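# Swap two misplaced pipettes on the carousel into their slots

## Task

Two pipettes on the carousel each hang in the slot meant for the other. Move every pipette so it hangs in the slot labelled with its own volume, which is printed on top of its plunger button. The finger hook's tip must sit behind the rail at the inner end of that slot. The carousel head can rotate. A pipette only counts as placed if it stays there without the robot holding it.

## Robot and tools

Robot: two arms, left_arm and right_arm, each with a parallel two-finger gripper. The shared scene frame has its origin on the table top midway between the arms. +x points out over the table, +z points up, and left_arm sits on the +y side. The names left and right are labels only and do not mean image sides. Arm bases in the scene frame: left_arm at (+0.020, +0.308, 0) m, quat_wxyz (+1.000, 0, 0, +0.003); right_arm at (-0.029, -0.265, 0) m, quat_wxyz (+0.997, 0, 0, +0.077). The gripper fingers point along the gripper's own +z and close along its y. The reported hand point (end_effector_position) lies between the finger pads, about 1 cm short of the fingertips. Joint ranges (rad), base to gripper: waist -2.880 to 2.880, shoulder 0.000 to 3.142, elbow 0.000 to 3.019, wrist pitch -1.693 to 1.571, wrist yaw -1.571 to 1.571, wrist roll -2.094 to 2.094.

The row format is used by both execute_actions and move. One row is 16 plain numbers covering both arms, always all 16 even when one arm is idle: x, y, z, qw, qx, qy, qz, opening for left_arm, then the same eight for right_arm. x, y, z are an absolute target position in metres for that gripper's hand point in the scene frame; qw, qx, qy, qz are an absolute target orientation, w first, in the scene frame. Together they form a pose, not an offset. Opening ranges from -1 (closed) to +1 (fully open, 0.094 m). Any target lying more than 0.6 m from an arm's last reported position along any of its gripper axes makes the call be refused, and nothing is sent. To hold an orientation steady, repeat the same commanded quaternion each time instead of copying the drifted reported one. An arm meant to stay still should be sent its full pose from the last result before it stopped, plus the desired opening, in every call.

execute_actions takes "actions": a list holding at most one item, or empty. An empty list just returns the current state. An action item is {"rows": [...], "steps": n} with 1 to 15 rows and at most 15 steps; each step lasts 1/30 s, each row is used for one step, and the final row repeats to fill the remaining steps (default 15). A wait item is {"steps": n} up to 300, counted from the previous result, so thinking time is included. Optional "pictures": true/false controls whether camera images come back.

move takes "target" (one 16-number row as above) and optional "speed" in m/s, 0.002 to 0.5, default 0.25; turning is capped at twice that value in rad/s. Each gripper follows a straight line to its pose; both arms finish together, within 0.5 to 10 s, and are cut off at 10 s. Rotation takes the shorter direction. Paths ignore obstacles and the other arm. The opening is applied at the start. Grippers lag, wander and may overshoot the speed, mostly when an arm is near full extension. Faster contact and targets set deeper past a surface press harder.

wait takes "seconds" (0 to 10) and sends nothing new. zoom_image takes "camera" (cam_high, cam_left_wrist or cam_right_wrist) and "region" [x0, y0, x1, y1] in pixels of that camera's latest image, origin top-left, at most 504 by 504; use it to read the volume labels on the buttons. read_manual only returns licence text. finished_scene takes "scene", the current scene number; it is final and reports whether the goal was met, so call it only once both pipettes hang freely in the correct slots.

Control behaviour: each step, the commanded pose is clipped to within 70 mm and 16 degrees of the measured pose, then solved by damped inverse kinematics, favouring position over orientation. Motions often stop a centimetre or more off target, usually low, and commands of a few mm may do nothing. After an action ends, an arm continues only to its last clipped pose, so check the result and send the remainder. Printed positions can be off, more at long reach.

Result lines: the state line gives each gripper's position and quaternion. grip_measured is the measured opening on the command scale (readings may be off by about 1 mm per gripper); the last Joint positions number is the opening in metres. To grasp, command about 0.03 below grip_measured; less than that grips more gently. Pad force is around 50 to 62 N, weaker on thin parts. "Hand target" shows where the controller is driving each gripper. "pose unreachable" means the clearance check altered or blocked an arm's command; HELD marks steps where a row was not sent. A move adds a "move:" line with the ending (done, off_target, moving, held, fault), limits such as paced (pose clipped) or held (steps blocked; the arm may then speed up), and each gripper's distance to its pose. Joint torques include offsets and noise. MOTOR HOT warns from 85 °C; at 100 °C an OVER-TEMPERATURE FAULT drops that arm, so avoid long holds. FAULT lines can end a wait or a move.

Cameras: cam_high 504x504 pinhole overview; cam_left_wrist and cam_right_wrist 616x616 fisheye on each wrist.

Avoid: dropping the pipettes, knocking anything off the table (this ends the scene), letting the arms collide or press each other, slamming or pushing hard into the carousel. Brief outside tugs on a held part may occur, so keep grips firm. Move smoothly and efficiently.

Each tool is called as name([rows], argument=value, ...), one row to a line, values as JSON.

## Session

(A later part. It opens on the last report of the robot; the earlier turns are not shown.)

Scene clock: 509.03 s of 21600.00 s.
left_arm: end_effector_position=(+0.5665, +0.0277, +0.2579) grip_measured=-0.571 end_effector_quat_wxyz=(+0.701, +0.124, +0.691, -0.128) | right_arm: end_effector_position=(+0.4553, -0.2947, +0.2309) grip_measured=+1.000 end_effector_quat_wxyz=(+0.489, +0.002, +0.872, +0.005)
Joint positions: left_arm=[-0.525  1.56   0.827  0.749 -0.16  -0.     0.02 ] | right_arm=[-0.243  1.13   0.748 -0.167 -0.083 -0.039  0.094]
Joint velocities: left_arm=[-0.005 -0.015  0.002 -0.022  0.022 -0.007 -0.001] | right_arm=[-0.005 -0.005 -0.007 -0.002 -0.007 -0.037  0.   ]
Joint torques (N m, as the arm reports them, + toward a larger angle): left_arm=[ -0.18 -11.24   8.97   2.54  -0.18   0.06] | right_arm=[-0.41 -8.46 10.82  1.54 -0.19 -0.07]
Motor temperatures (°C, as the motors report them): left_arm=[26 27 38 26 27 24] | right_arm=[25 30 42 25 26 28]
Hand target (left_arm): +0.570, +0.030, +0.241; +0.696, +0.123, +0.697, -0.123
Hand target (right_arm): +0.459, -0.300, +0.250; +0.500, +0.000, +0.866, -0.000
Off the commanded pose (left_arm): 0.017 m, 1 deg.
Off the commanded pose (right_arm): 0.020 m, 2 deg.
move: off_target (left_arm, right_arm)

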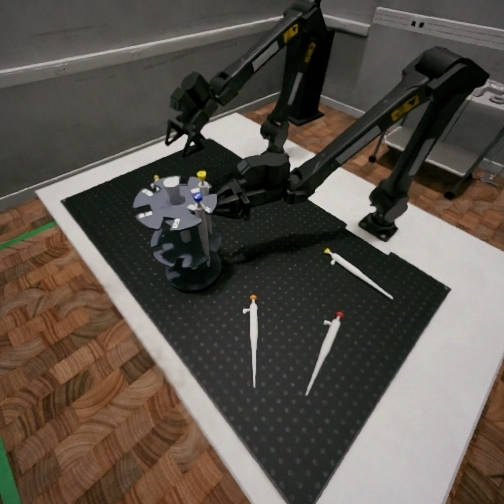

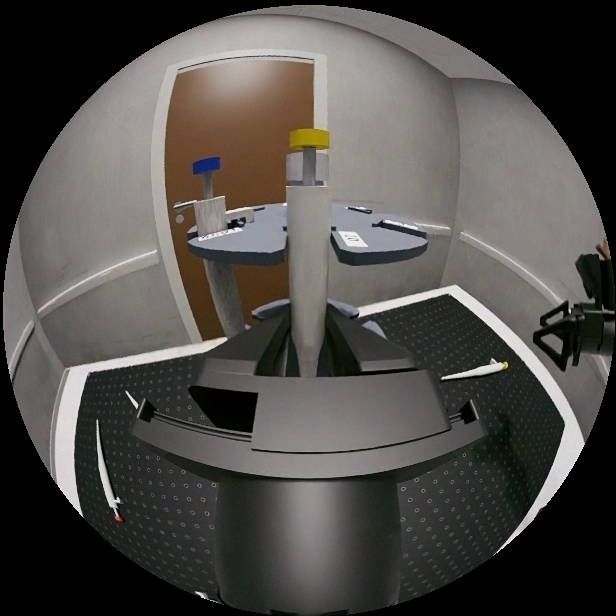

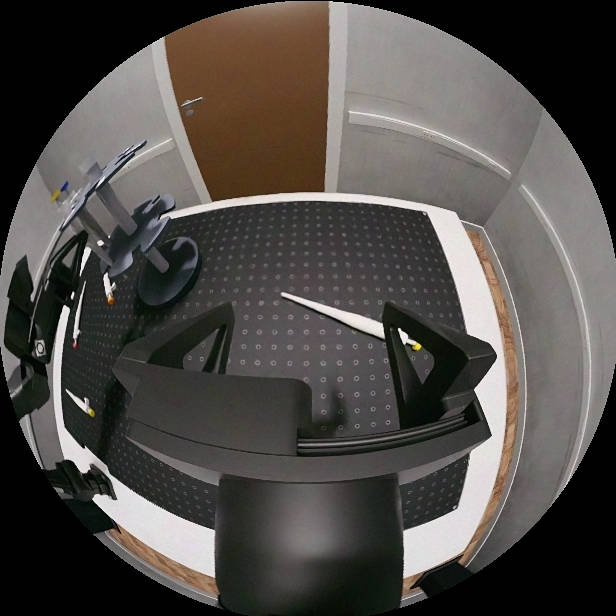

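move(target=[0.570,0.030,0.250,0.6964,0.1228,0.6964,-0.1228,-0.2, 0.46,-0.30,0.25,0.5,0,0.866,0,1], speed=0.01)

move(target=[0.47,0.066,0.262,0.6964,0.1228,0.6964,-0.1228,-0.2, 0.46,-0.30,0.25,0.5,0,0.866,0,1], speed=0.06)

zoom_image(camera="cam_high", region=[120, 150, 260, 250])

Scene clock: 514.80 s of 21600.00 s.
left_arm: end_effector_position=(+0.5665, +0.0277, +0.2579) grip_measured=-0.202 end_effector_quat_wxyz=(+0.701, +0.124, +0.691, -0.128) | right_arm: end_effector_position=(+0.4553, -0.2947, +0.2309) grip_measured=+1.000 end_effector_quat_wxyz=(+0.489, +0.002, +0.872, +0.005)
Joint positions: left_arm=[-0.525  1.56   0.827  0.749 -0.161 -0.     0.037] | right_arm=[-0.243  1.13   0.748 -0.167 -0.083 -0.039  0.094]
Joint velocities: left_arm=[-0.005 -0.005 -0.007 -0.002  0.007  0.007 -0.001] | right_arm=[ 0.005 -0.005 -0.022 -0.002 -0.066 -0.037  0.   ]
Joint torques (N m, as the arm reports them, + toward a larger angle): left_arm=[ -0.32 -13.63   9.79   1.64  -0.15   0.02] | right_arm=[-0.77 -8.96 10.75  1.48 -0.17 -0.1 ]
Motor temperatures (°C, as the motors report them): left_arm=[26 27 38 26 27 24] | right_arm=[25 30 42 25 26 28]
Hand target (left_arm): +0.570, +0.030, +0.250; +0.696, +0.123, +0.696, -0.123
Hand target (right_arm): +0.459, -0.300, +0.250; +0.500, +0.000, +0.866, -0.000
Off the commanded pose (left_arm): 0.009 m, 1 deg.
Off the commanded pose (right_arm): 0.020 m, 2 deg.
After step 90, 0.50 s passed at rest.
move: off_target (right_arm)

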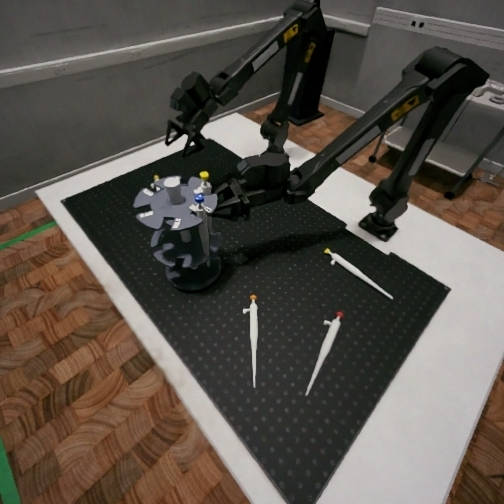

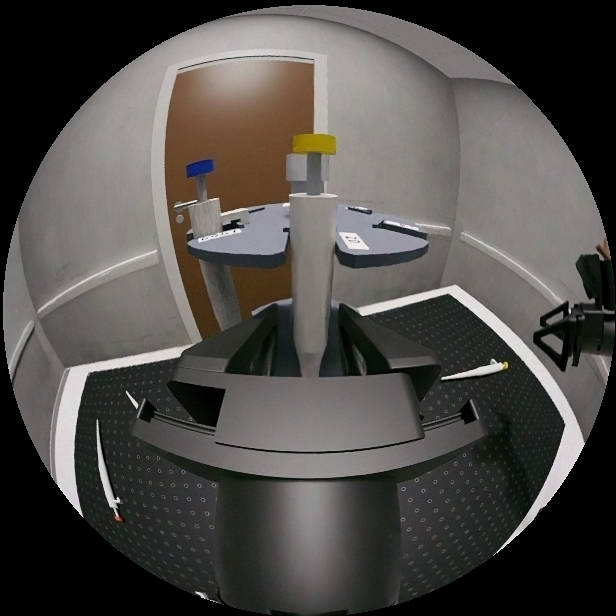

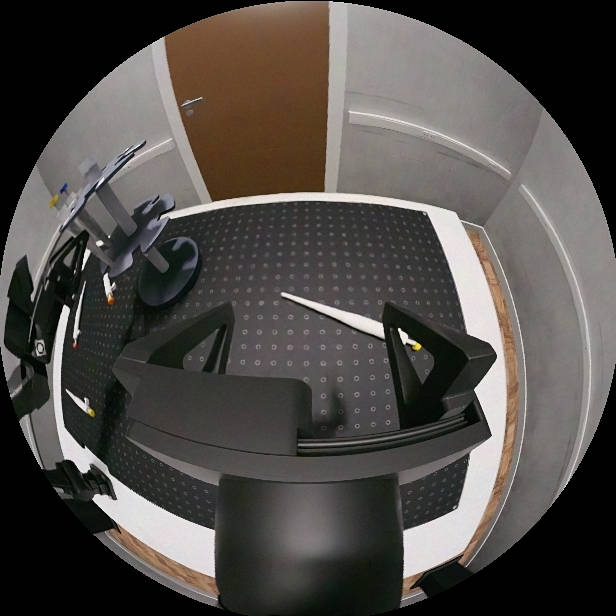

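Scene clock: 516.83 s of 21600.00 s.
left_arm: end_effector_position=(+0.4761, +0.0686, +0.2708) grip_measured=-0.202 end_effector_quat_wxyz=(+0.705, +0.117, +0.688, -0.124) | right_arm: end_effector_position=(+0.4553, -0.2947, +0.2309) grip_measured=+1.000 end_effector_quat_wxyz=(+0.489, +0.002, +0.872, +0.005)
Joint positions: left_arm=[-0.559  1.287  0.579  0.733 -0.208 -0.     0.037] | right_arm=[-0.243  1.13   0.748 -0.167 -0.083 -0.039  0.094]
Joint velocities: left_arm=[-0.005  0.005 -0.007 -0.012 -0.066 -0.022 -0.   ] | right_arm=[-0.005  0.005 -0.012 -0.002 -0.051  0.007  0.   ]
Joint torques (N m, as the arm reports them, + toward a larger angle): left_arm=[ -1.63 -10.27   8.45   1.13  -0.15   0.04] | right_arm=[ 0.02 -8.33 10.74  1.48 -0.17 -0.12]
Motor temperatures (°C, as the motors report them): left_arm=[26 27 37 26 27 24] | right_arm=[25 30 42 25 26 28]
Hand target (left_arm): +0.471, +0.067, +0.262; +0.697, +0.123, +0.696, -0.123
Hand target (right_arm): +0.459, -0.300, +0.250; +0.500, +0.000, +0.866, -0.000
Off the commanded pose (left_arm): 0.011 m, 1 deg.
Off the commanded pose (right_arm): 0.020 m, 2 deg.
move: off_target (left_arm, right_arm)

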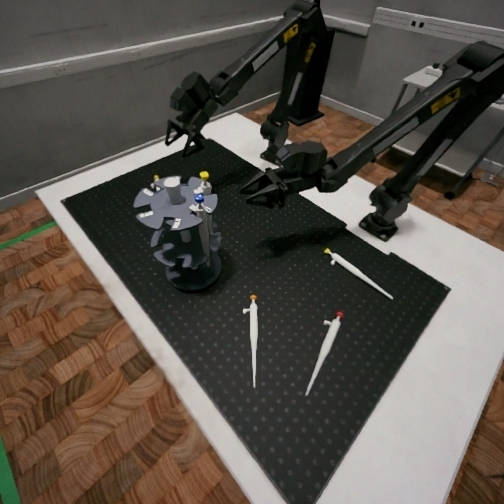

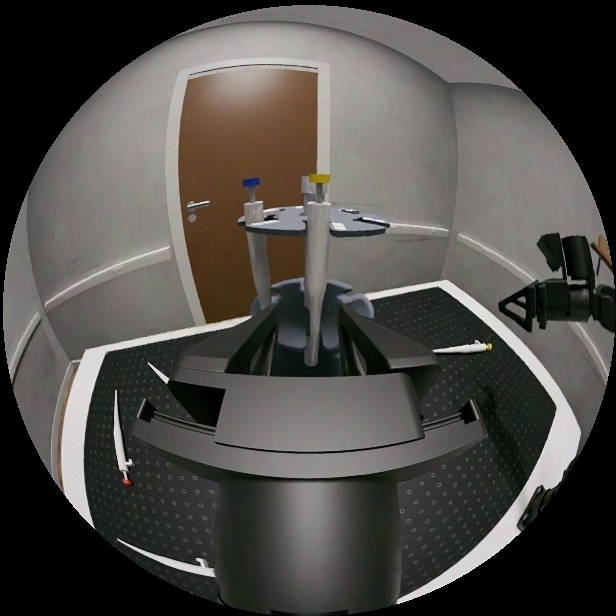

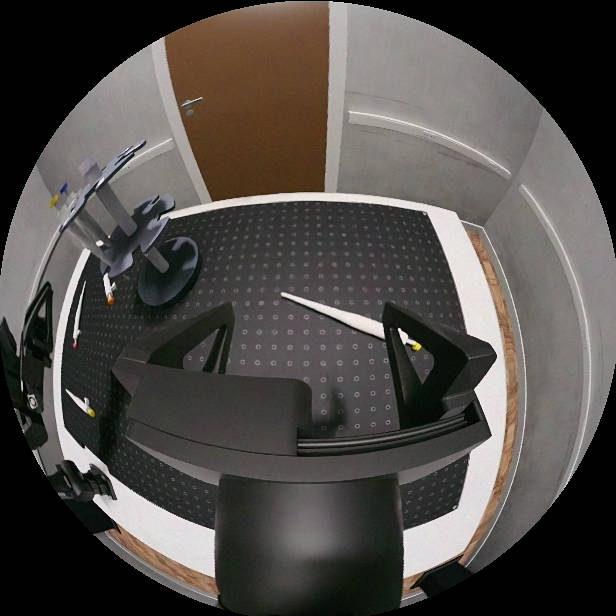

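Region (120, 150, 260, 250) of cam_high's 504x504 image, scaled by 3.600, with more detail than that image has; it fills the top 360 rows of this view, and the rest is white.

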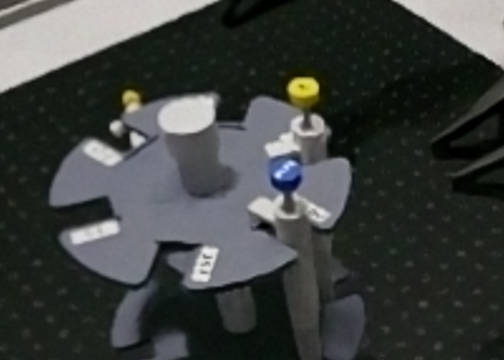

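zoom_image(camera="cam_right_wrist", region=[270, 270, 440, 370])

zoom_image(camera="cam_high", region=[220, 230, 420, 410])

Region (270, 270, 440, 370) of cam_right_wrist's 616x616 image, scaled by 2.965, with more detail than that image has; it fills the top 296 rows of this view, and the rest is white.

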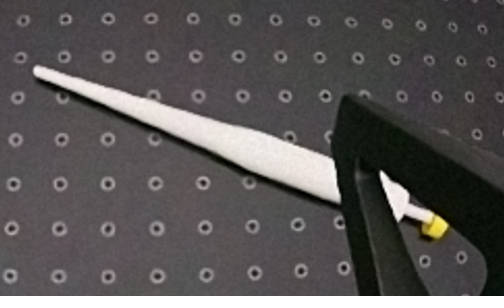

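Region (220, 230, 420, 410) of cam_high's 504x504 image, scaled by 2.520, with more detail than that image has; it fills the top 454 rows of this view, and the rest is white.

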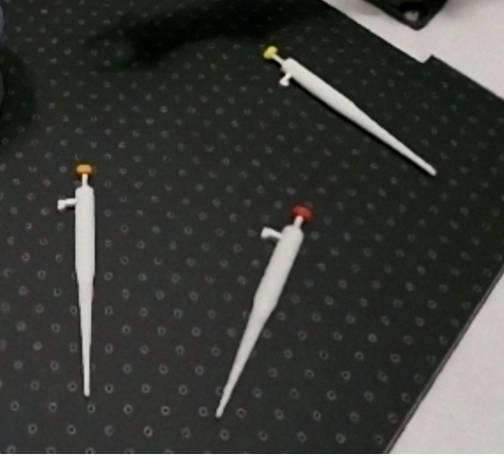

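move(target=[0.40,0.15,0.25,0.6964,0.1228,0.6964,-0.1228,-0.2, 0.505,-0.405,0.11,0.1451,-0.5407,0.8231,0.0953,0.0], speed=0.15)

Scene clock: 569.83 s of 21600.00 s.
left_arm: end_effector_position=(+0.4038, +0.1462, +0.2592) grip_measured=-0.202 end_effector_quat_wxyz=(+0.704, +0.122, +0.688, -0.127) | right_arm: end_effector_position=(+0.4898, -0.3905, +0.1029) grip_measured=+0.001 end_effector_quat_wxyz=(+0.142, -0.537, +0.824, +0.109)
Joint positions: left_arm=[-0.436  0.971  0.331  0.663 -0.074 -0.     0.037] | right_arm=[-0.504  1.811  1.423 -1.187 -0.361 -1.505  0.047]
Joint velocities: left_arm=[ 0.005 -0.015  0.002  0.002  0.007 -0.007 -0.001] | right_arm=[-0.005  0.005 -0.002  0.007  0.007  0.022  0.001]
Joint torques (N m, as the arm reports them, + toward a larger angle): left_arm=[ 0.06 -4.86  8.71  0.97  0.08  0.07] | right_arm=[ -0.06 -15.36  11.59  -0.17  -0.17  -0.12]
Motor temperatures (°C, as the motors report them): left_arm=[26 27 36 26 27 24] | right_arm=[25 30 45 25 26 28]
Hand target (left_arm): +0.401, +0.151, +0.250; +0.697, +0.123, +0.696, -0.122
Hand target (right_arm): +0.504, -0.405, +0.114; +0.149, -0.539, +0.823, +0.096
Off the commanded pose (left_arm): 0.011 m, 1 deg.
Off the commanded pose (right_arm): 0.022 m, 2 deg.
After step 90, 45.13 s passed at rest.
move: off_target (left_arm, right_arm)

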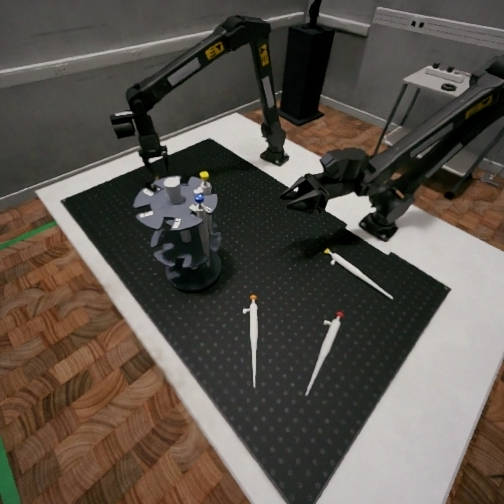

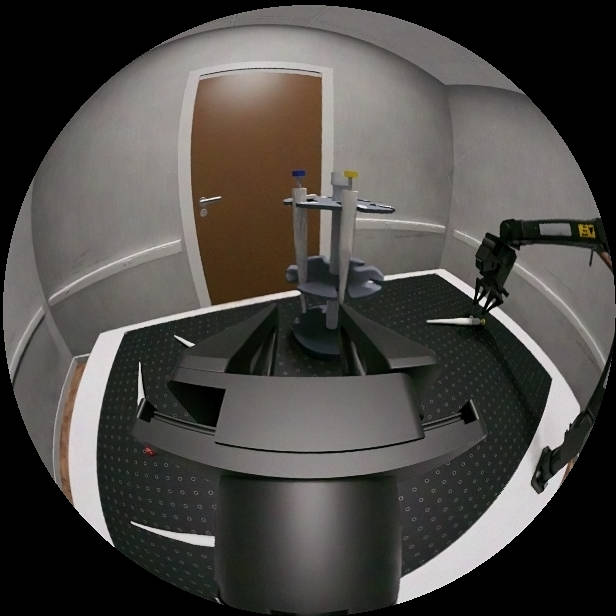

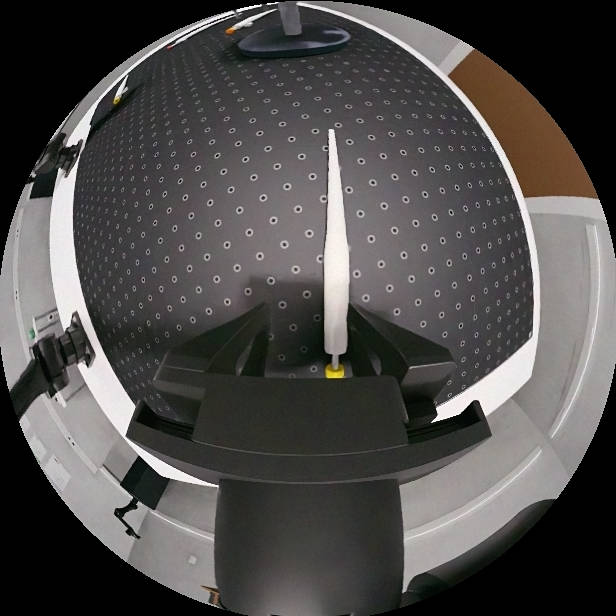

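move(target=[0.40,0.15,0.25,0.6964,0.1228,0.6964,-0.1228,-0.2, 0.519,-0.433,0.055,0.1451,-0.5407,0.8231,0.0953,0.0], speed=0.08)

Scene clock: 584.70 s of 21600.00 s.
left_arm: end_effector_position=(+0.4037, +0.1462, +0.2596) grip_measured=-0.202 end_effector_quat_wxyz=(+0.705, +0.122, +0.687, -0.127) | right_arm: end_effector_position=(+0.4972, -0.4165, +0.0478) grip_measured=+0.001 end_effector_quat_wxyz=(+0.130, -0.536, +0.825, +0.119)
Joint positions: left_arm=[-0.436  0.969  0.331  0.663 -0.074 -0.     0.037] | right_arm=[-0.541  1.929  1.443 -1.133 -0.352 -1.548  0.047]
Joint velocities: left_arm=[-0.005  0.005 -0.007  0.002  0.037  0.022  0.   ] | right_arm=[-0.005 -0.015 -0.002  0.002  0.007 -0.051  0.001]
Joint torques (N m, as the arm reports them, + toward a larger angle): left_arm=[-0.29 -5.42  8.74  1.08 -0.11  0.06] | right_arm=[ -0.53 -15.89  10.96   1.28  -0.2   -0.09]
Motor temperatures (°C, as the motors report them): left_arm=[26 27 36 26 27 24] | right_arm=[25 31 45 25 26 28]
Hand target (left_arm): +0.400, +0.150, +0.250; +0.696, +0.123, +0.696, -0.123
Hand target (right_arm): +0.518, -0.433, +0.056; +0.145, -0.541, +0.823, +0.095
Off the commanded pose (left_arm): 0.011 m, 1 deg.
Off the commanded pose (right_arm): 0.028 m, 3 deg.
After step 90, 10.63 s passed at rest.
move: off_target (left_arm, right_arm)

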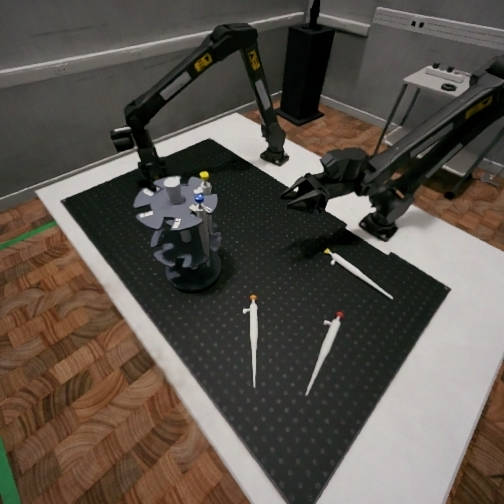

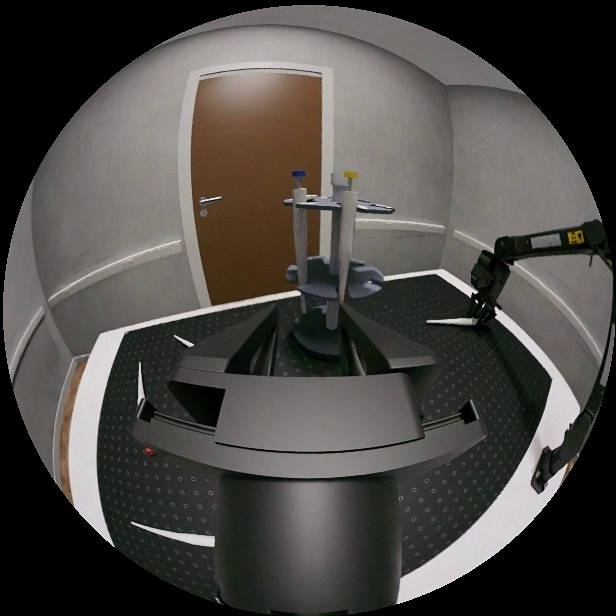

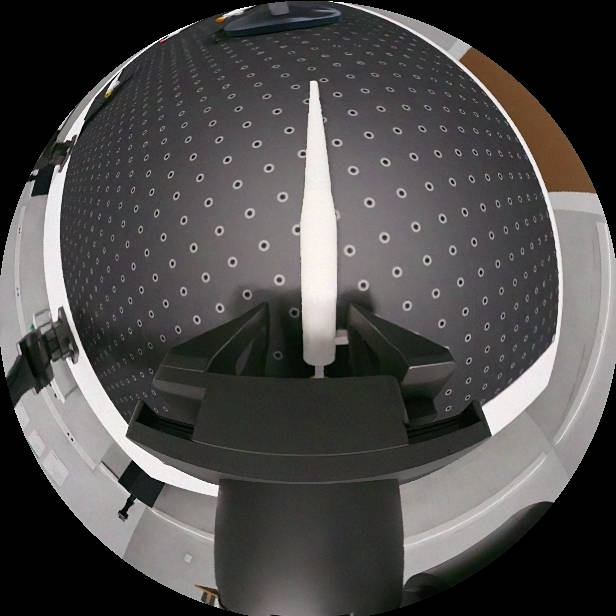

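move(target=[0.40,0.15,0.25,0.6964,0.1228,0.6964,-0.1228,-0.2, 0.530,-0.437,0.040,0.1451,-0.5407,0.8231,0.0953,0.0], speed=0.04)

Scene clock: 598.40 s of 21600.00 s.
left_arm: end_effector_position=(+0.4037, +0.1462, +0.2596) grip_measured=-0.202 end_effector_quat_wxyz=(+0.705, +0.122, +0.687, -0.127) | right_arm: end_effector_position=(+0.5091, -0.4211, +0.0384) grip_measured=+0.001 end_effector_quat_wxyz=(+0.133, -0.537, +0.825, +0.116)
Joint positions: left_arm=[-0.436  0.969  0.331  0.663 -0.074 -0.     0.037] | right_arm=[-0.541  1.966  1.474 -1.118 -0.353 -1.549  0.047]
Joint velocities: left_arm=[ 0.005 -0.005  0.002 -0.002 -0.037 -0.037  0.   ] | right_arm=[-0.005  0.005  0.002  0.017  0.022  0.081  0.002]
Joint torques (N m, as the arm reports them, + toward a larger angle): left_arm=[-0.41 -5.13  8.7   1.08 -0.1   0.03] | right_arm=[ -0.56 -16.29  10.68   1.48  -0.16  -0.06]
Motor temperatures (°C, as the motors report them): left_arm=[26 27 36 26 27 24] | right_arm=[25 31 45 25 26 28]
Hand target (left_arm): +0.400, +0.150, +0.250; +0.696, +0.123, +0.696, -0.123
Hand target (right_arm): +0.529, -0.437, +0.041; +0.145, -0.541, +0.823, +0.095
Off the commanded pose (left_arm): 0.011 m, 1 deg.
Off the commanded pose (right_arm): 0.026 m, 3 deg.
After step 90, 9.43 s passed at rest.
move: off_target (left_arm, right_arm)

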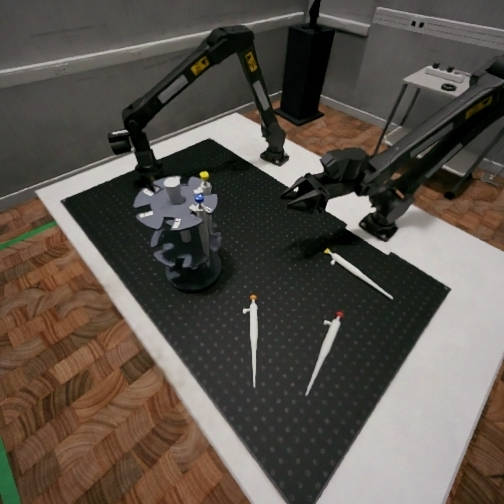

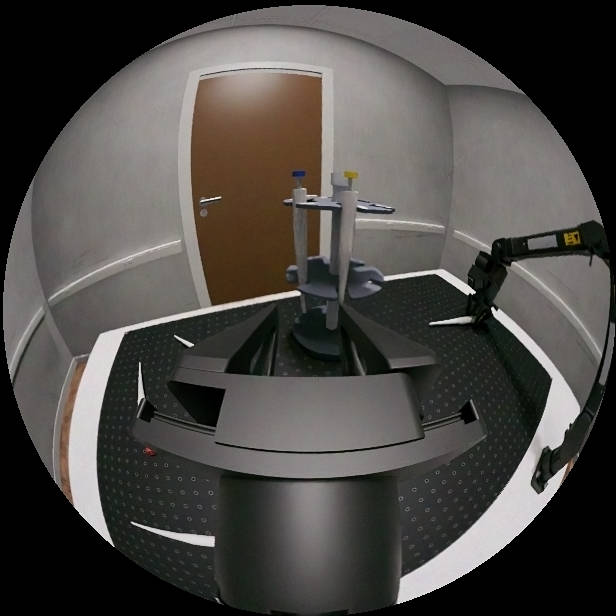

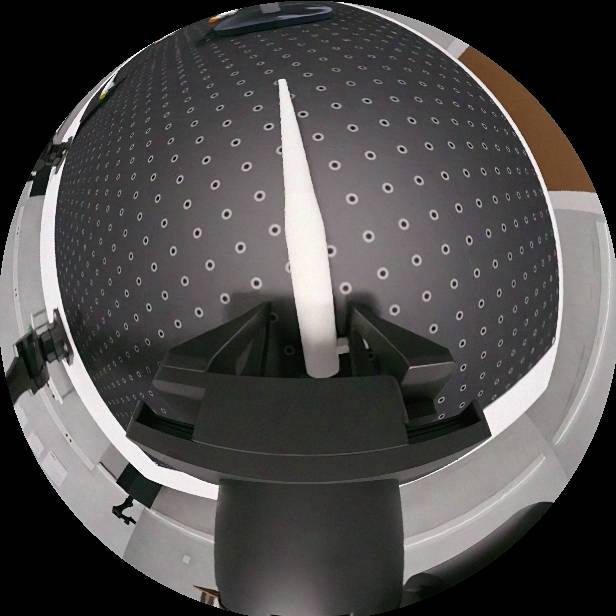

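move(target=[0.40,0.15,0.25,0.6964,0.1228,0.6964,-0.1228,-0.2, 0.532,-0.446,0.034,0.1386,-0.5933,0.7860,0.1046,0.0], speed=0.03)

Scene clock: 610.47 s of 21600.00 s.
left_arm: end_effector_position=(+0.4037, +0.1462, +0.2596) grip_measured=-0.202 end_effector_quat_wxyz=(+0.705, +0.122, +0.687, -0.127) | right_arm: end_effector_position=(+0.5217, -0.4302, +0.0370) grip_measured=+0.001 end_effector_quat_wxyz=(+0.140, -0.594, +0.785, +0.109)
Joint positions: left_arm=[-0.436  0.969  0.331  0.663 -0.074 -0.     0.037] | right_arm=[-0.547  2.007  1.536 -1.15  -0.353 -1.699  0.047]
Joint velocities: left_arm=[-0.015 -0.024 -0.007 -0.022  0.007 -0.11   0.   ] | right_arm=[-0.015  0.005  0.002 -0.007  0.051  0.007  0.001]
Joint torques (N m, as the arm reports them, + toward a larger angle): left_arm=[-0.07 -5.43  8.76  1.02 -0.08  0.02] | right_arm=[ -0.26 -16.21  10.69  -0.21  -0.06  -0.13]
Motor temperatures (°C, as the motors report them): left_arm=[26 27 36 26 27 24] | right_arm=[25 32 45 25 26 28]
Hand target (left_arm): +0.400, +0.150, +0.250; +0.696, +0.123, +0.696, -0.123
Hand target (right_arm): +0.531, -0.446, +0.035; +0.139, -0.593, +0.786, +0.104
Off the commanded pose (left_arm): 0.011 m, 1 deg.
Off the commanded pose (right_arm): 0.019 m, 1 deg.
After step 90, 6.53 s passed at rest.
move: off_target (left_arm, right_arm)

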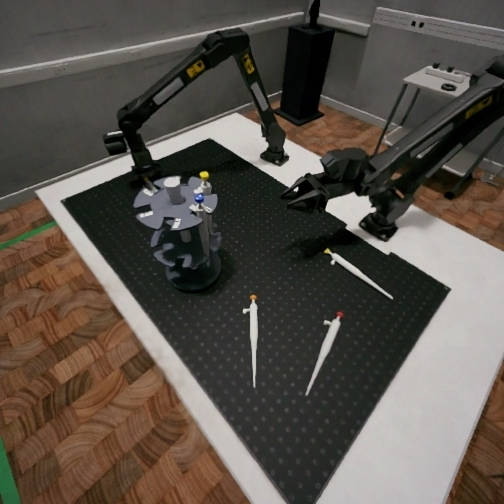

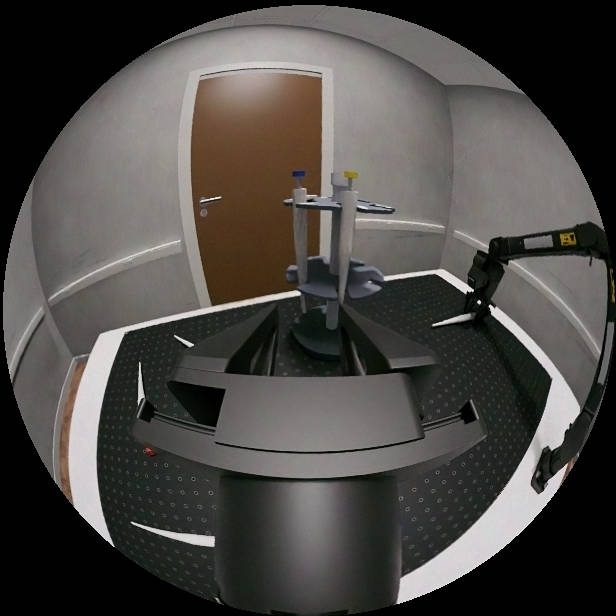

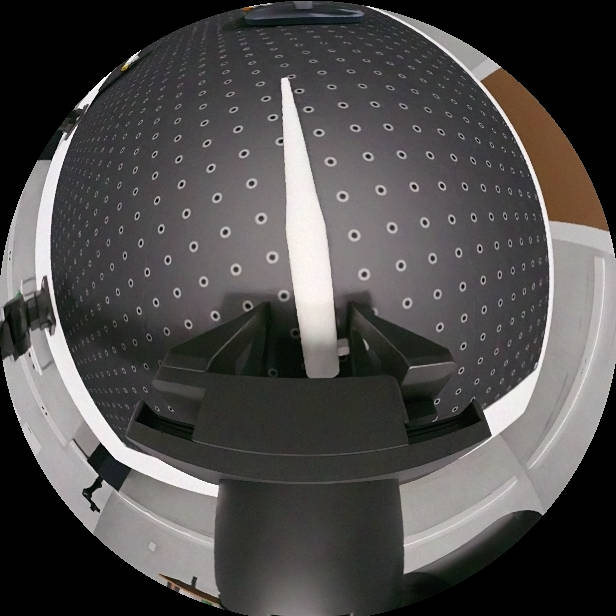

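move(target=[0.40,0.15,0.25,0.6964,0.1228,0.6964,-0.1228,-0.2, 0.534,-0.410,0.036,0.1386,-0.5933,0.7860,0.1046,0.0], speed=0.02)

Scene clock: 623.20 s of 21600.00 s.
left_arm: end_effector_position=(+0.4037, +0.1462, +0.2596) grip_measured=-0.202 end_effector_quat_wxyz=(+0.705, +0.122, +0.687, -0.127) | right_arm: end_effector_position=(+0.5267, -0.4172, +0.0370) grip_measured=+0.001 end_effector_quat_wxyz=(+0.138, -0.590, +0.787, +0.111)
Joint positions: left_arm=[-0.436  0.969  0.331  0.663 -0.074 -0.     0.037] | right_arm=[-0.523  2.007  1.536 -1.145 -0.353 -1.664  0.047]
Joint velocities: left_arm=[-0.005 -0.005  0.007  0.007 -0.022 -0.037 -0.   ] | right_arm=[-0.015 -0.015 -0.007  0.002  0.022  0.081 -0.001]
Joint torques (N m, as the arm reports them, + toward a larger angle): left_arm=[-0.69 -5.14  8.75  1.08 -0.09  0.05] | right_arm=[  2.22 -19.17   7.23   1.33  -0.14   0.16]
Motor temperatures (°C, as the motors report them): left_arm=[26 27 36 26 27 24] | right_arm=[25 32 45 25 26 28]
Hand target (left_arm): +0.400, +0.150, +0.250; +0.696, +0.123, +0.696, -0.123
Hand target (right_arm): +0.534, -0.410, +0.036; +0.139, -0.594, +0.786, +0.105
Off the commanded pose (left_arm): 0.011 m, 1 deg.
Off the commanded pose (right_arm): 0.010 m, 1 deg.
After step 90, 8.30 s passed at rest.
move: off_target (left_arm)

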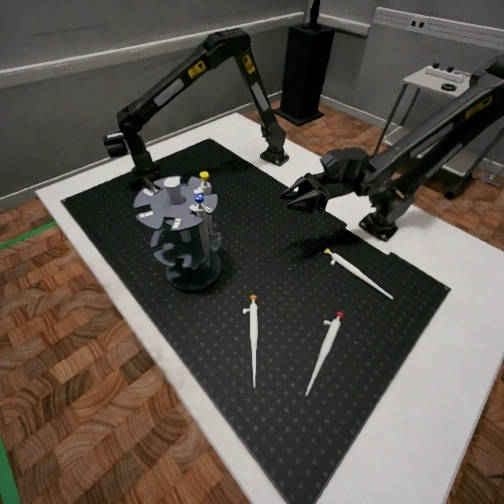

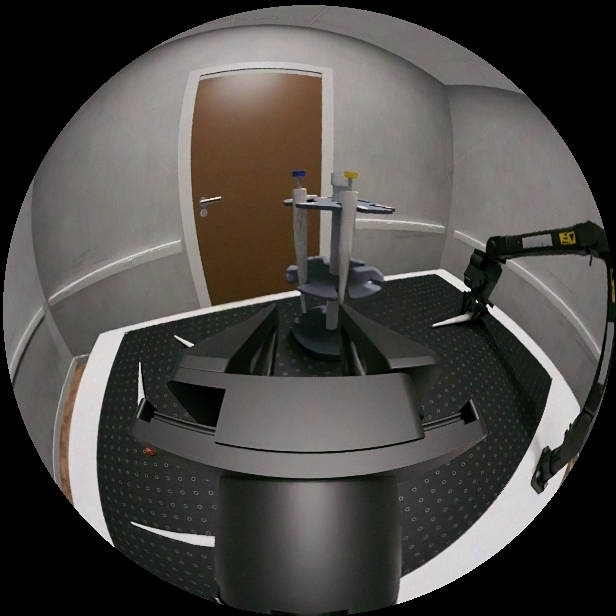

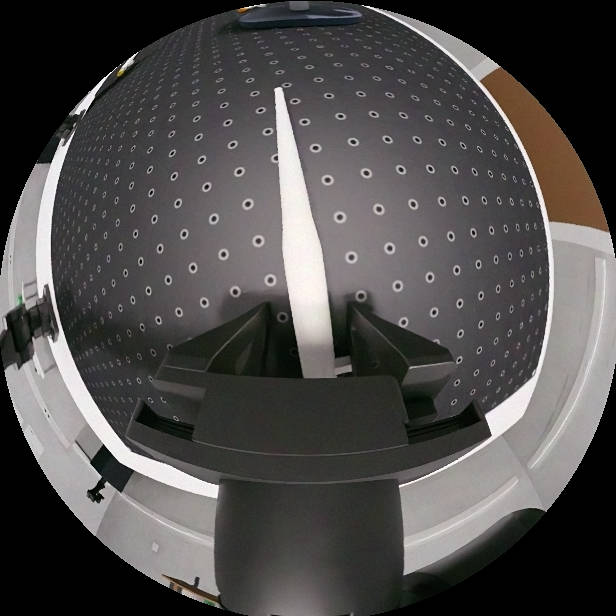

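zoom_image(camera="cam_left_wrist", region=[420, 250, 520, 340])

Region (420, 250, 520, 340) of cam_left_wrist's 616x616 image, scaled by 5.040, with more detail than that image has; it fills the top 454 rows of this view, and the rest is white.

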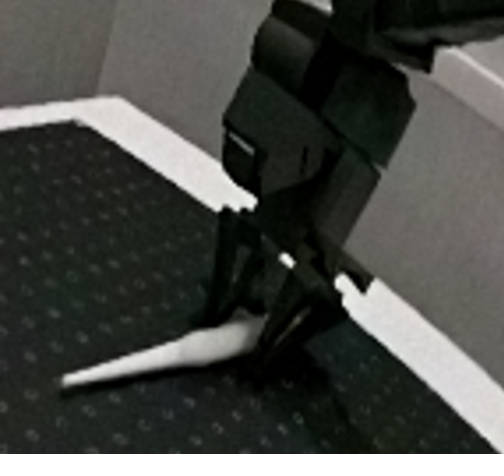

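move(target=[0.40,0.15,0.25,0.6964,0.1228,0.6964,-0.1228,-0.2, 0.534,-0.410,0.036,0.1386,-0.5933,0.7860,0.1046,-0.62], speed=0.02)

Scene clock: 629.47 s of 21600.00 s.
left_arm: end_effector_position=(+0.4037, +0.1462, +0.2596) grip_measured=-0.202 end_effector_quat_wxyz=(+0.705, +0.122, +0.687, -0.127) | right_arm: end_effector_position=(+0.5266, -0.4172, +0.0370) grip_measured=-0.581 end_effector_quat_wxyz=(+0.137, -0.590, +0.788, +0.111)
Joint positions: left_arm=[-0.436  0.969  0.331  0.663 -0.074 -0.     0.037] | right_arm=[-0.523  2.007  1.536 -1.145 -0.352 -1.662  0.02 ]
Joint velocities: left_arm=[ 0.005  0.005 -0.007 -0.007 -0.051 -0.037  0.   ] | right_arm=[-0.015  0.005 -0.002 -0.007 -0.051 -0.037  0.   ]
Joint torques (N m, as the arm reports them, + toward a larger angle): left_arm=[-0.73 -5.37  8.78  1.06 -0.09  0.05] | right_arm=[  2.29 -19.33   7.21   1.29  -0.16   0.15]
Motor temperatures (°C, as the motors report them): left_arm=[26 27 36 26 27 24] | right_arm=[25 32 44 25 26 28]
Hand target (left_arm): +0.400, +0.150, +0.250; +0.696, +0.123, +0.696, -0.123
Hand target (right_arm): +0.534, -0.410, +0.036; +0.138, -0.593, +0.786, +0.105
Off the commanded pose (left_arm): 0.011 m, 1 deg.
Off the commanded pose (right_arm): 0.010 m, 1 deg.
After step 90, 2.40 s passed at rest.
move: off_target (left_arm)

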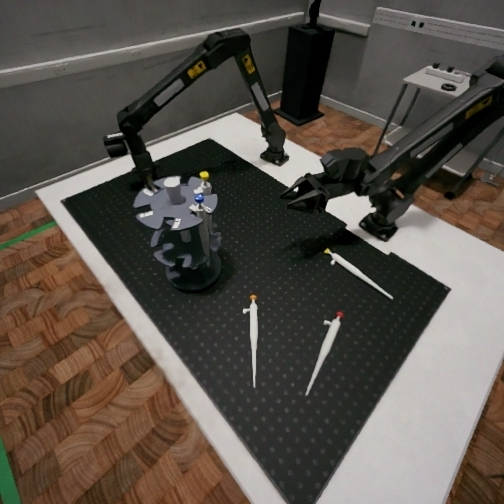

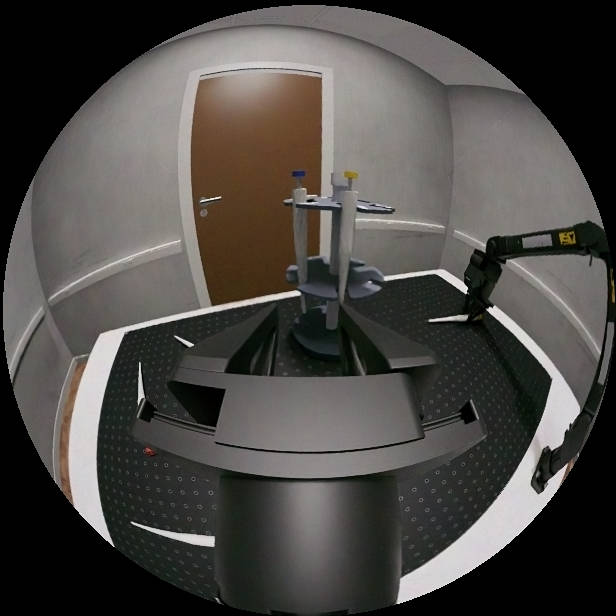

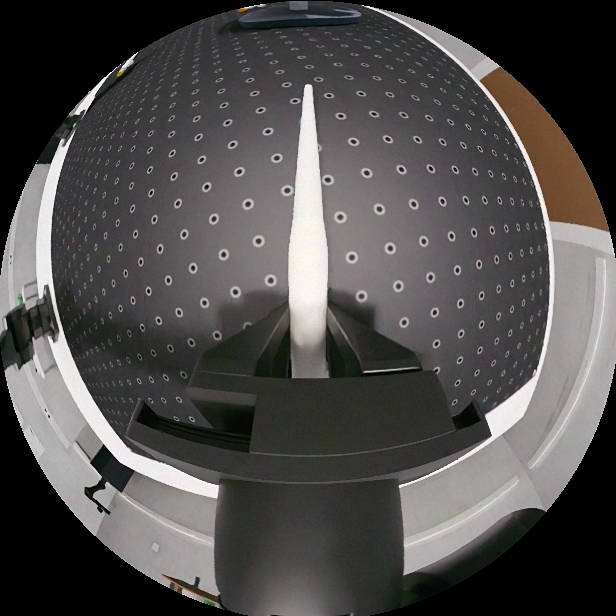

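move(target=[0.40,0.15,0.25,0.6964,0.1228,0.6964,-0.1228,-0.2, 0.525,-0.410,0.12,0.1386,-0.5933,0.7860,0.1046,-0.62], speed=0.06)

move(target=[0.25,0.15,0.22,0.6964,0.1228,0.6964,-0.1228,-0.2, 0.41,-0.08,0.18,0.1386,-0.5933,0.7860,0.1046,-0.62], speed=0.12)

Scene clock: 637.07 s of 21600.00 s.
left_arm: end_effector_position=(+0.4037, +0.1462, +0.2596) grip_measured=-0.202 end_effector_quat_wxyz=(+0.705, +0.122, +0.687, -0.127) | right_arm: end_effector_position=(+0.5032, -0.4083, +0.0809) grip_measured=-0.581 end_effector_quat_wxyz=(+0.121, -0.585, +0.790, +0.136)
Joint positions: left_arm=[-0.436  0.969  0.331  0.663 -0.074 -0.     0.037] | right_arm=[-0.523  1.934  1.544 -1.286 -0.352 -1.662  0.02 ]
Joint velocities: left_arm=[-0.005 -0.005 -0.012  0.002  0.081 -0.022  0.001] | right_arm=[-0.015 -0.005  0.002 -0.002  0.007 -0.066  0.   ]
Joint torques (N m, as the arm reports them, + toward a larger angle): left_arm=[-0.53 -5.16  8.78  1.04 -0.09  0.03] | right_arm=[  1.81 -22.53  11.47  -0.4   -0.24   0.1 ]
Motor temperatures (°C, as the motors report them): left_arm=[26 27 36 26 27 24] | right_arm=[25 33 43 25 26 28]
Hand target (left_arm): +0.400, +0.150, +0.250; +0.696, +0.123, +0.696, -0.123
Hand target (right_arm): +0.522, -0.409, +0.120; +0.139, -0.593, +0.786, +0.105
Off the commanded pose (left_arm): 0.011 m, 1 deg.
Off the commanded pose (right_arm): 0.045 m, 4 deg.
After step 90, 2.77 s passed at rest.
move: off_target (left_arm, right_arm)

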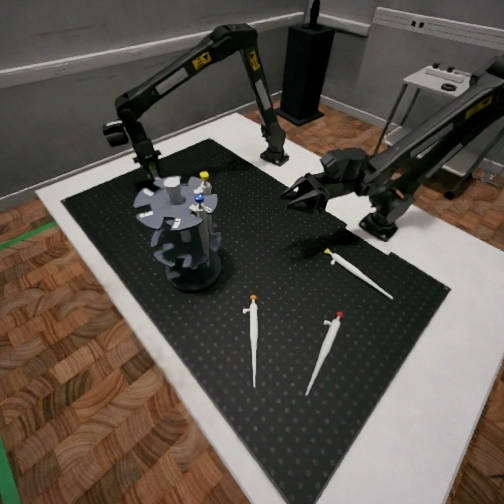

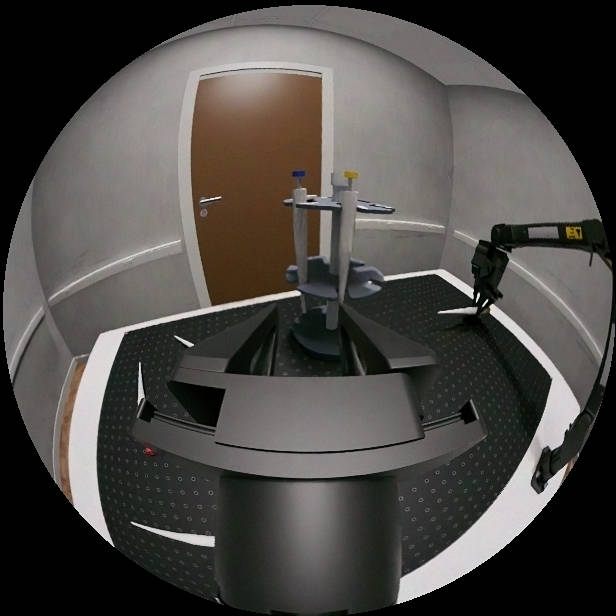

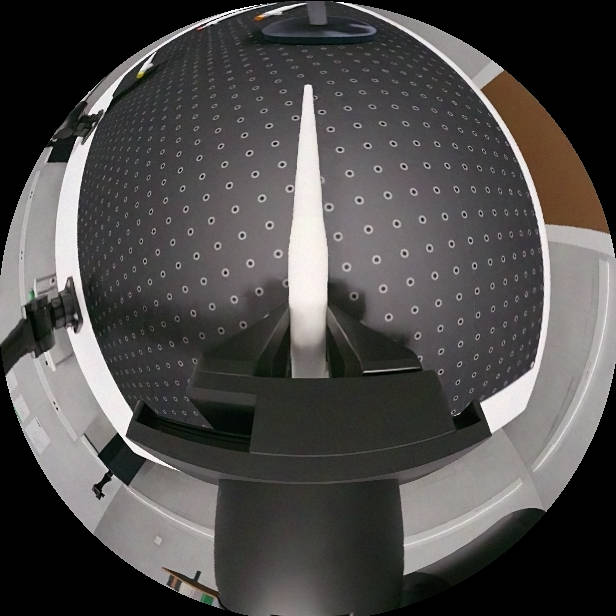

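Scene clock: 640.50 s of 21600.00 s.
left_arm: end_effector_position=(+0.2528, +0.1513, +0.2299) grip_measured=-0.202 end_effector_quat_wxyz=(+0.702, +0.116, +0.691, -0.127) | right_arm: end_effector_position=(+0.4061, -0.0843, +0.1628) grip_measured=-0.581 end_effector_quat_wxyz=(+0.114, -0.595, +0.787, +0.116)
Joint positions: left_arm=[-0.951  0.239  0.08   0.18  -0.599 -0.     0.037] | right_arm=[ 0.134  1.524  1.223 -1.135 -0.298 -0.987  0.02 ]
Joint velocities: left_arm=[-0.015 -0.005 -0.007 -0.007 -0.081 -0.007 -0.001] | right_arm=[-0.015 -0.015  0.012 -0.002  0.007  0.037 -0.   ]
Joint torques (N m, as the arm reports them, + toward a larger angle): left_arm=[-1.35  2.03 10.54  0.74 -0.11  0.03] | right_arm=[  1.67 -16.24   7.98   2.02  -0.2    0.14]
Motor temperatures (°C, as the motors report them): left_arm=[26 27 37 26 27 24] | right_arm=[25 33 43 25 26 28]
Hand target (left_arm): +0.251, +0.152, +0.220; +0.696, +0.122, +0.697, -0.124
Hand target (right_arm): +0.410, -0.081, +0.178; +0.137, -0.594, +0.786, +0.107
Off the commanded pose (left_arm): 0.010 m, 1 deg.
Off the commanded pose (right_arm): 0.018 m, 3 deg.
move: off_target (right_arm)

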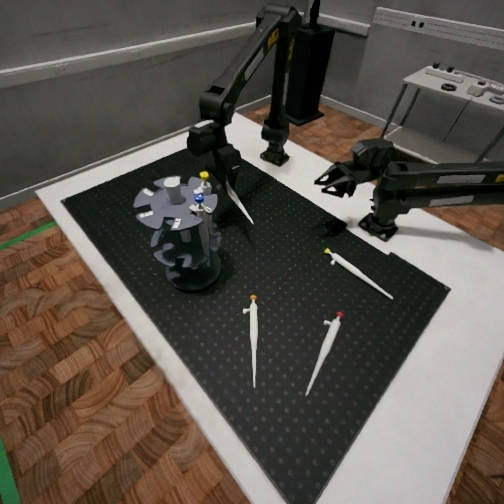

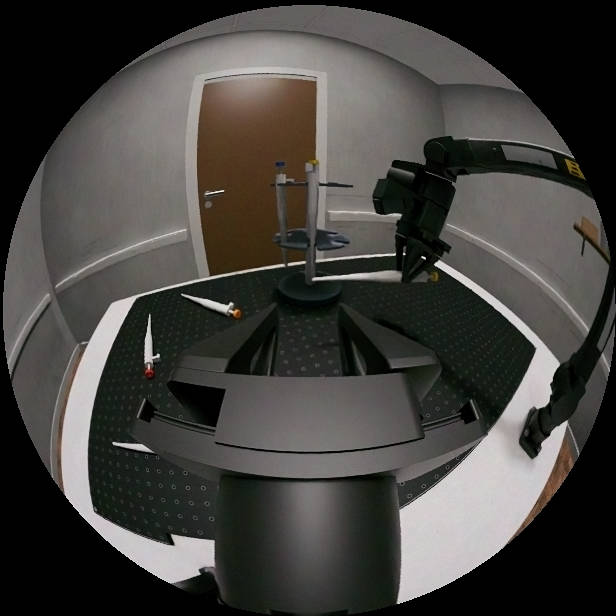

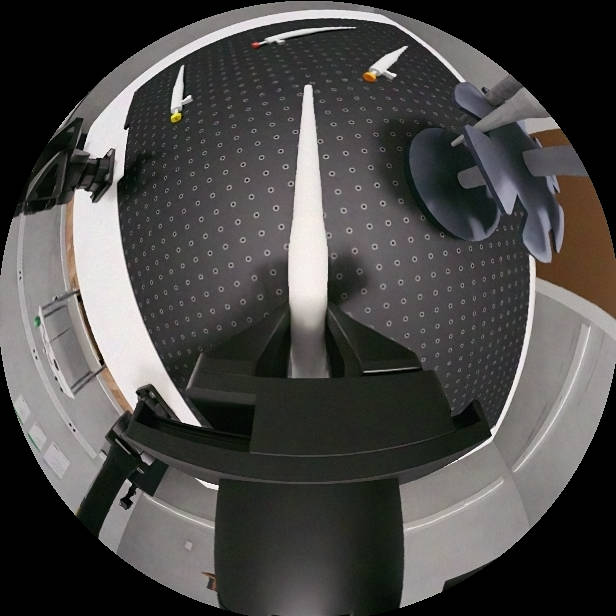

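move(target=[0.335,0.0,0.17,0.6061,0.6061,0.3642,0.3642,-0.1, 0.41,-0.08,0.18,0.1386,-0.5933,0.7860,0.1046,-0.62], speed=0.10)

Scene clock: 660.27 s of 21600.00 s.
left_arm: end_effector_position=(+0.3280, +0.0136, +0.1582) grip_measured=-0.102 end_effector_quat_wxyz=(+0.591, +0.616, +0.373, +0.363) | right_arm: end_effector_position=(+0.4062, -0.0848, +0.1635) grip_measured=-0.581 end_effector_quat_wxyz=(+0.114, -0.593, +0.789, +0.115)
Joint positions: left_arm=[-0.953  1.42   0.28   1.099 -0.47   1.559  0.042] | right_arm=[ 0.134  1.522  1.223 -1.135 -0.295 -0.981  0.02 ]
Joint velocities: left_arm=[-0.005  0.005  0.002  0.012  0.007 -0.007 -0.001] | right_arm=[-0.005  0.005 -0.007  0.007  0.007 -0.066 -0.   ]
Joint torques (N m, as the arm reports them, + toward a larger angle): left_arm=[-1.34 -6.45  9.42  2.5   0.06  0.03] | right_arm=[  1.21 -16.09   8.05   2.03  -0.17   0.16]
Motor temperatures (°C, as the motors report them): left_arm=[26 26 37 26 27 24] | right_arm=[25 32 42 25 26 28]
Hand target (left_arm): +0.333, -0.000, +0.171; +0.606, +0.606, +0.364, +0.364
Hand target (right_arm): +0.410, -0.080, +0.180; +0.138, -0.594, +0.786, +0.105
Off the commanded pose (left_arm): 0.019 m, 2 deg.
Off the commanded pose (right_arm): 0.018 m, 3 deg.
After step 90, 8.43 s passed at rest.
move: off_target (left_arm, right_arm)

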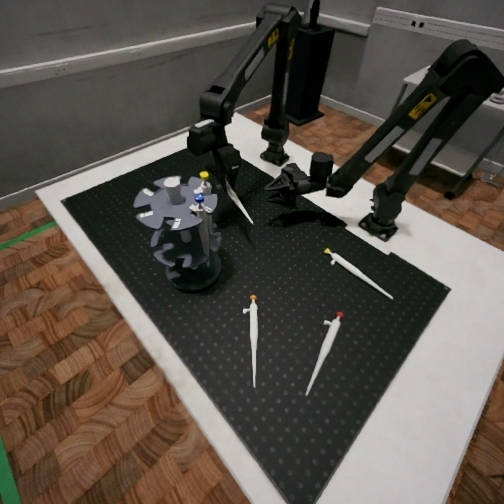

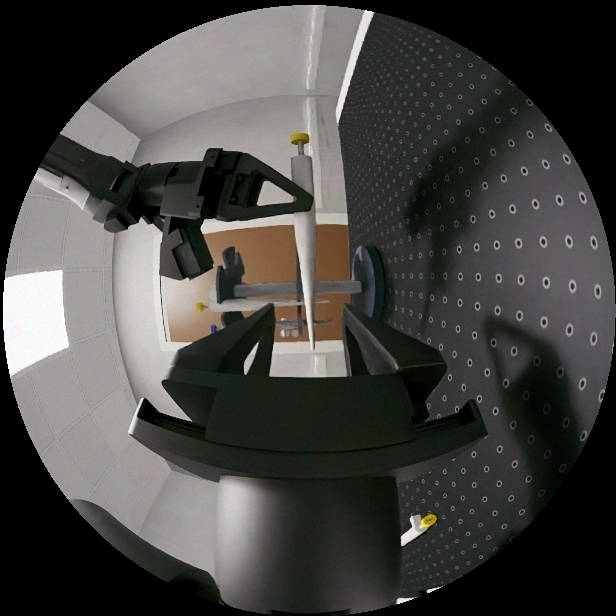

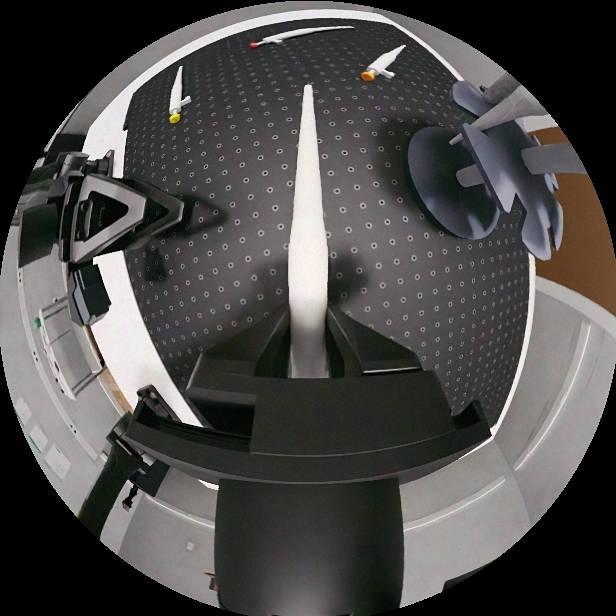

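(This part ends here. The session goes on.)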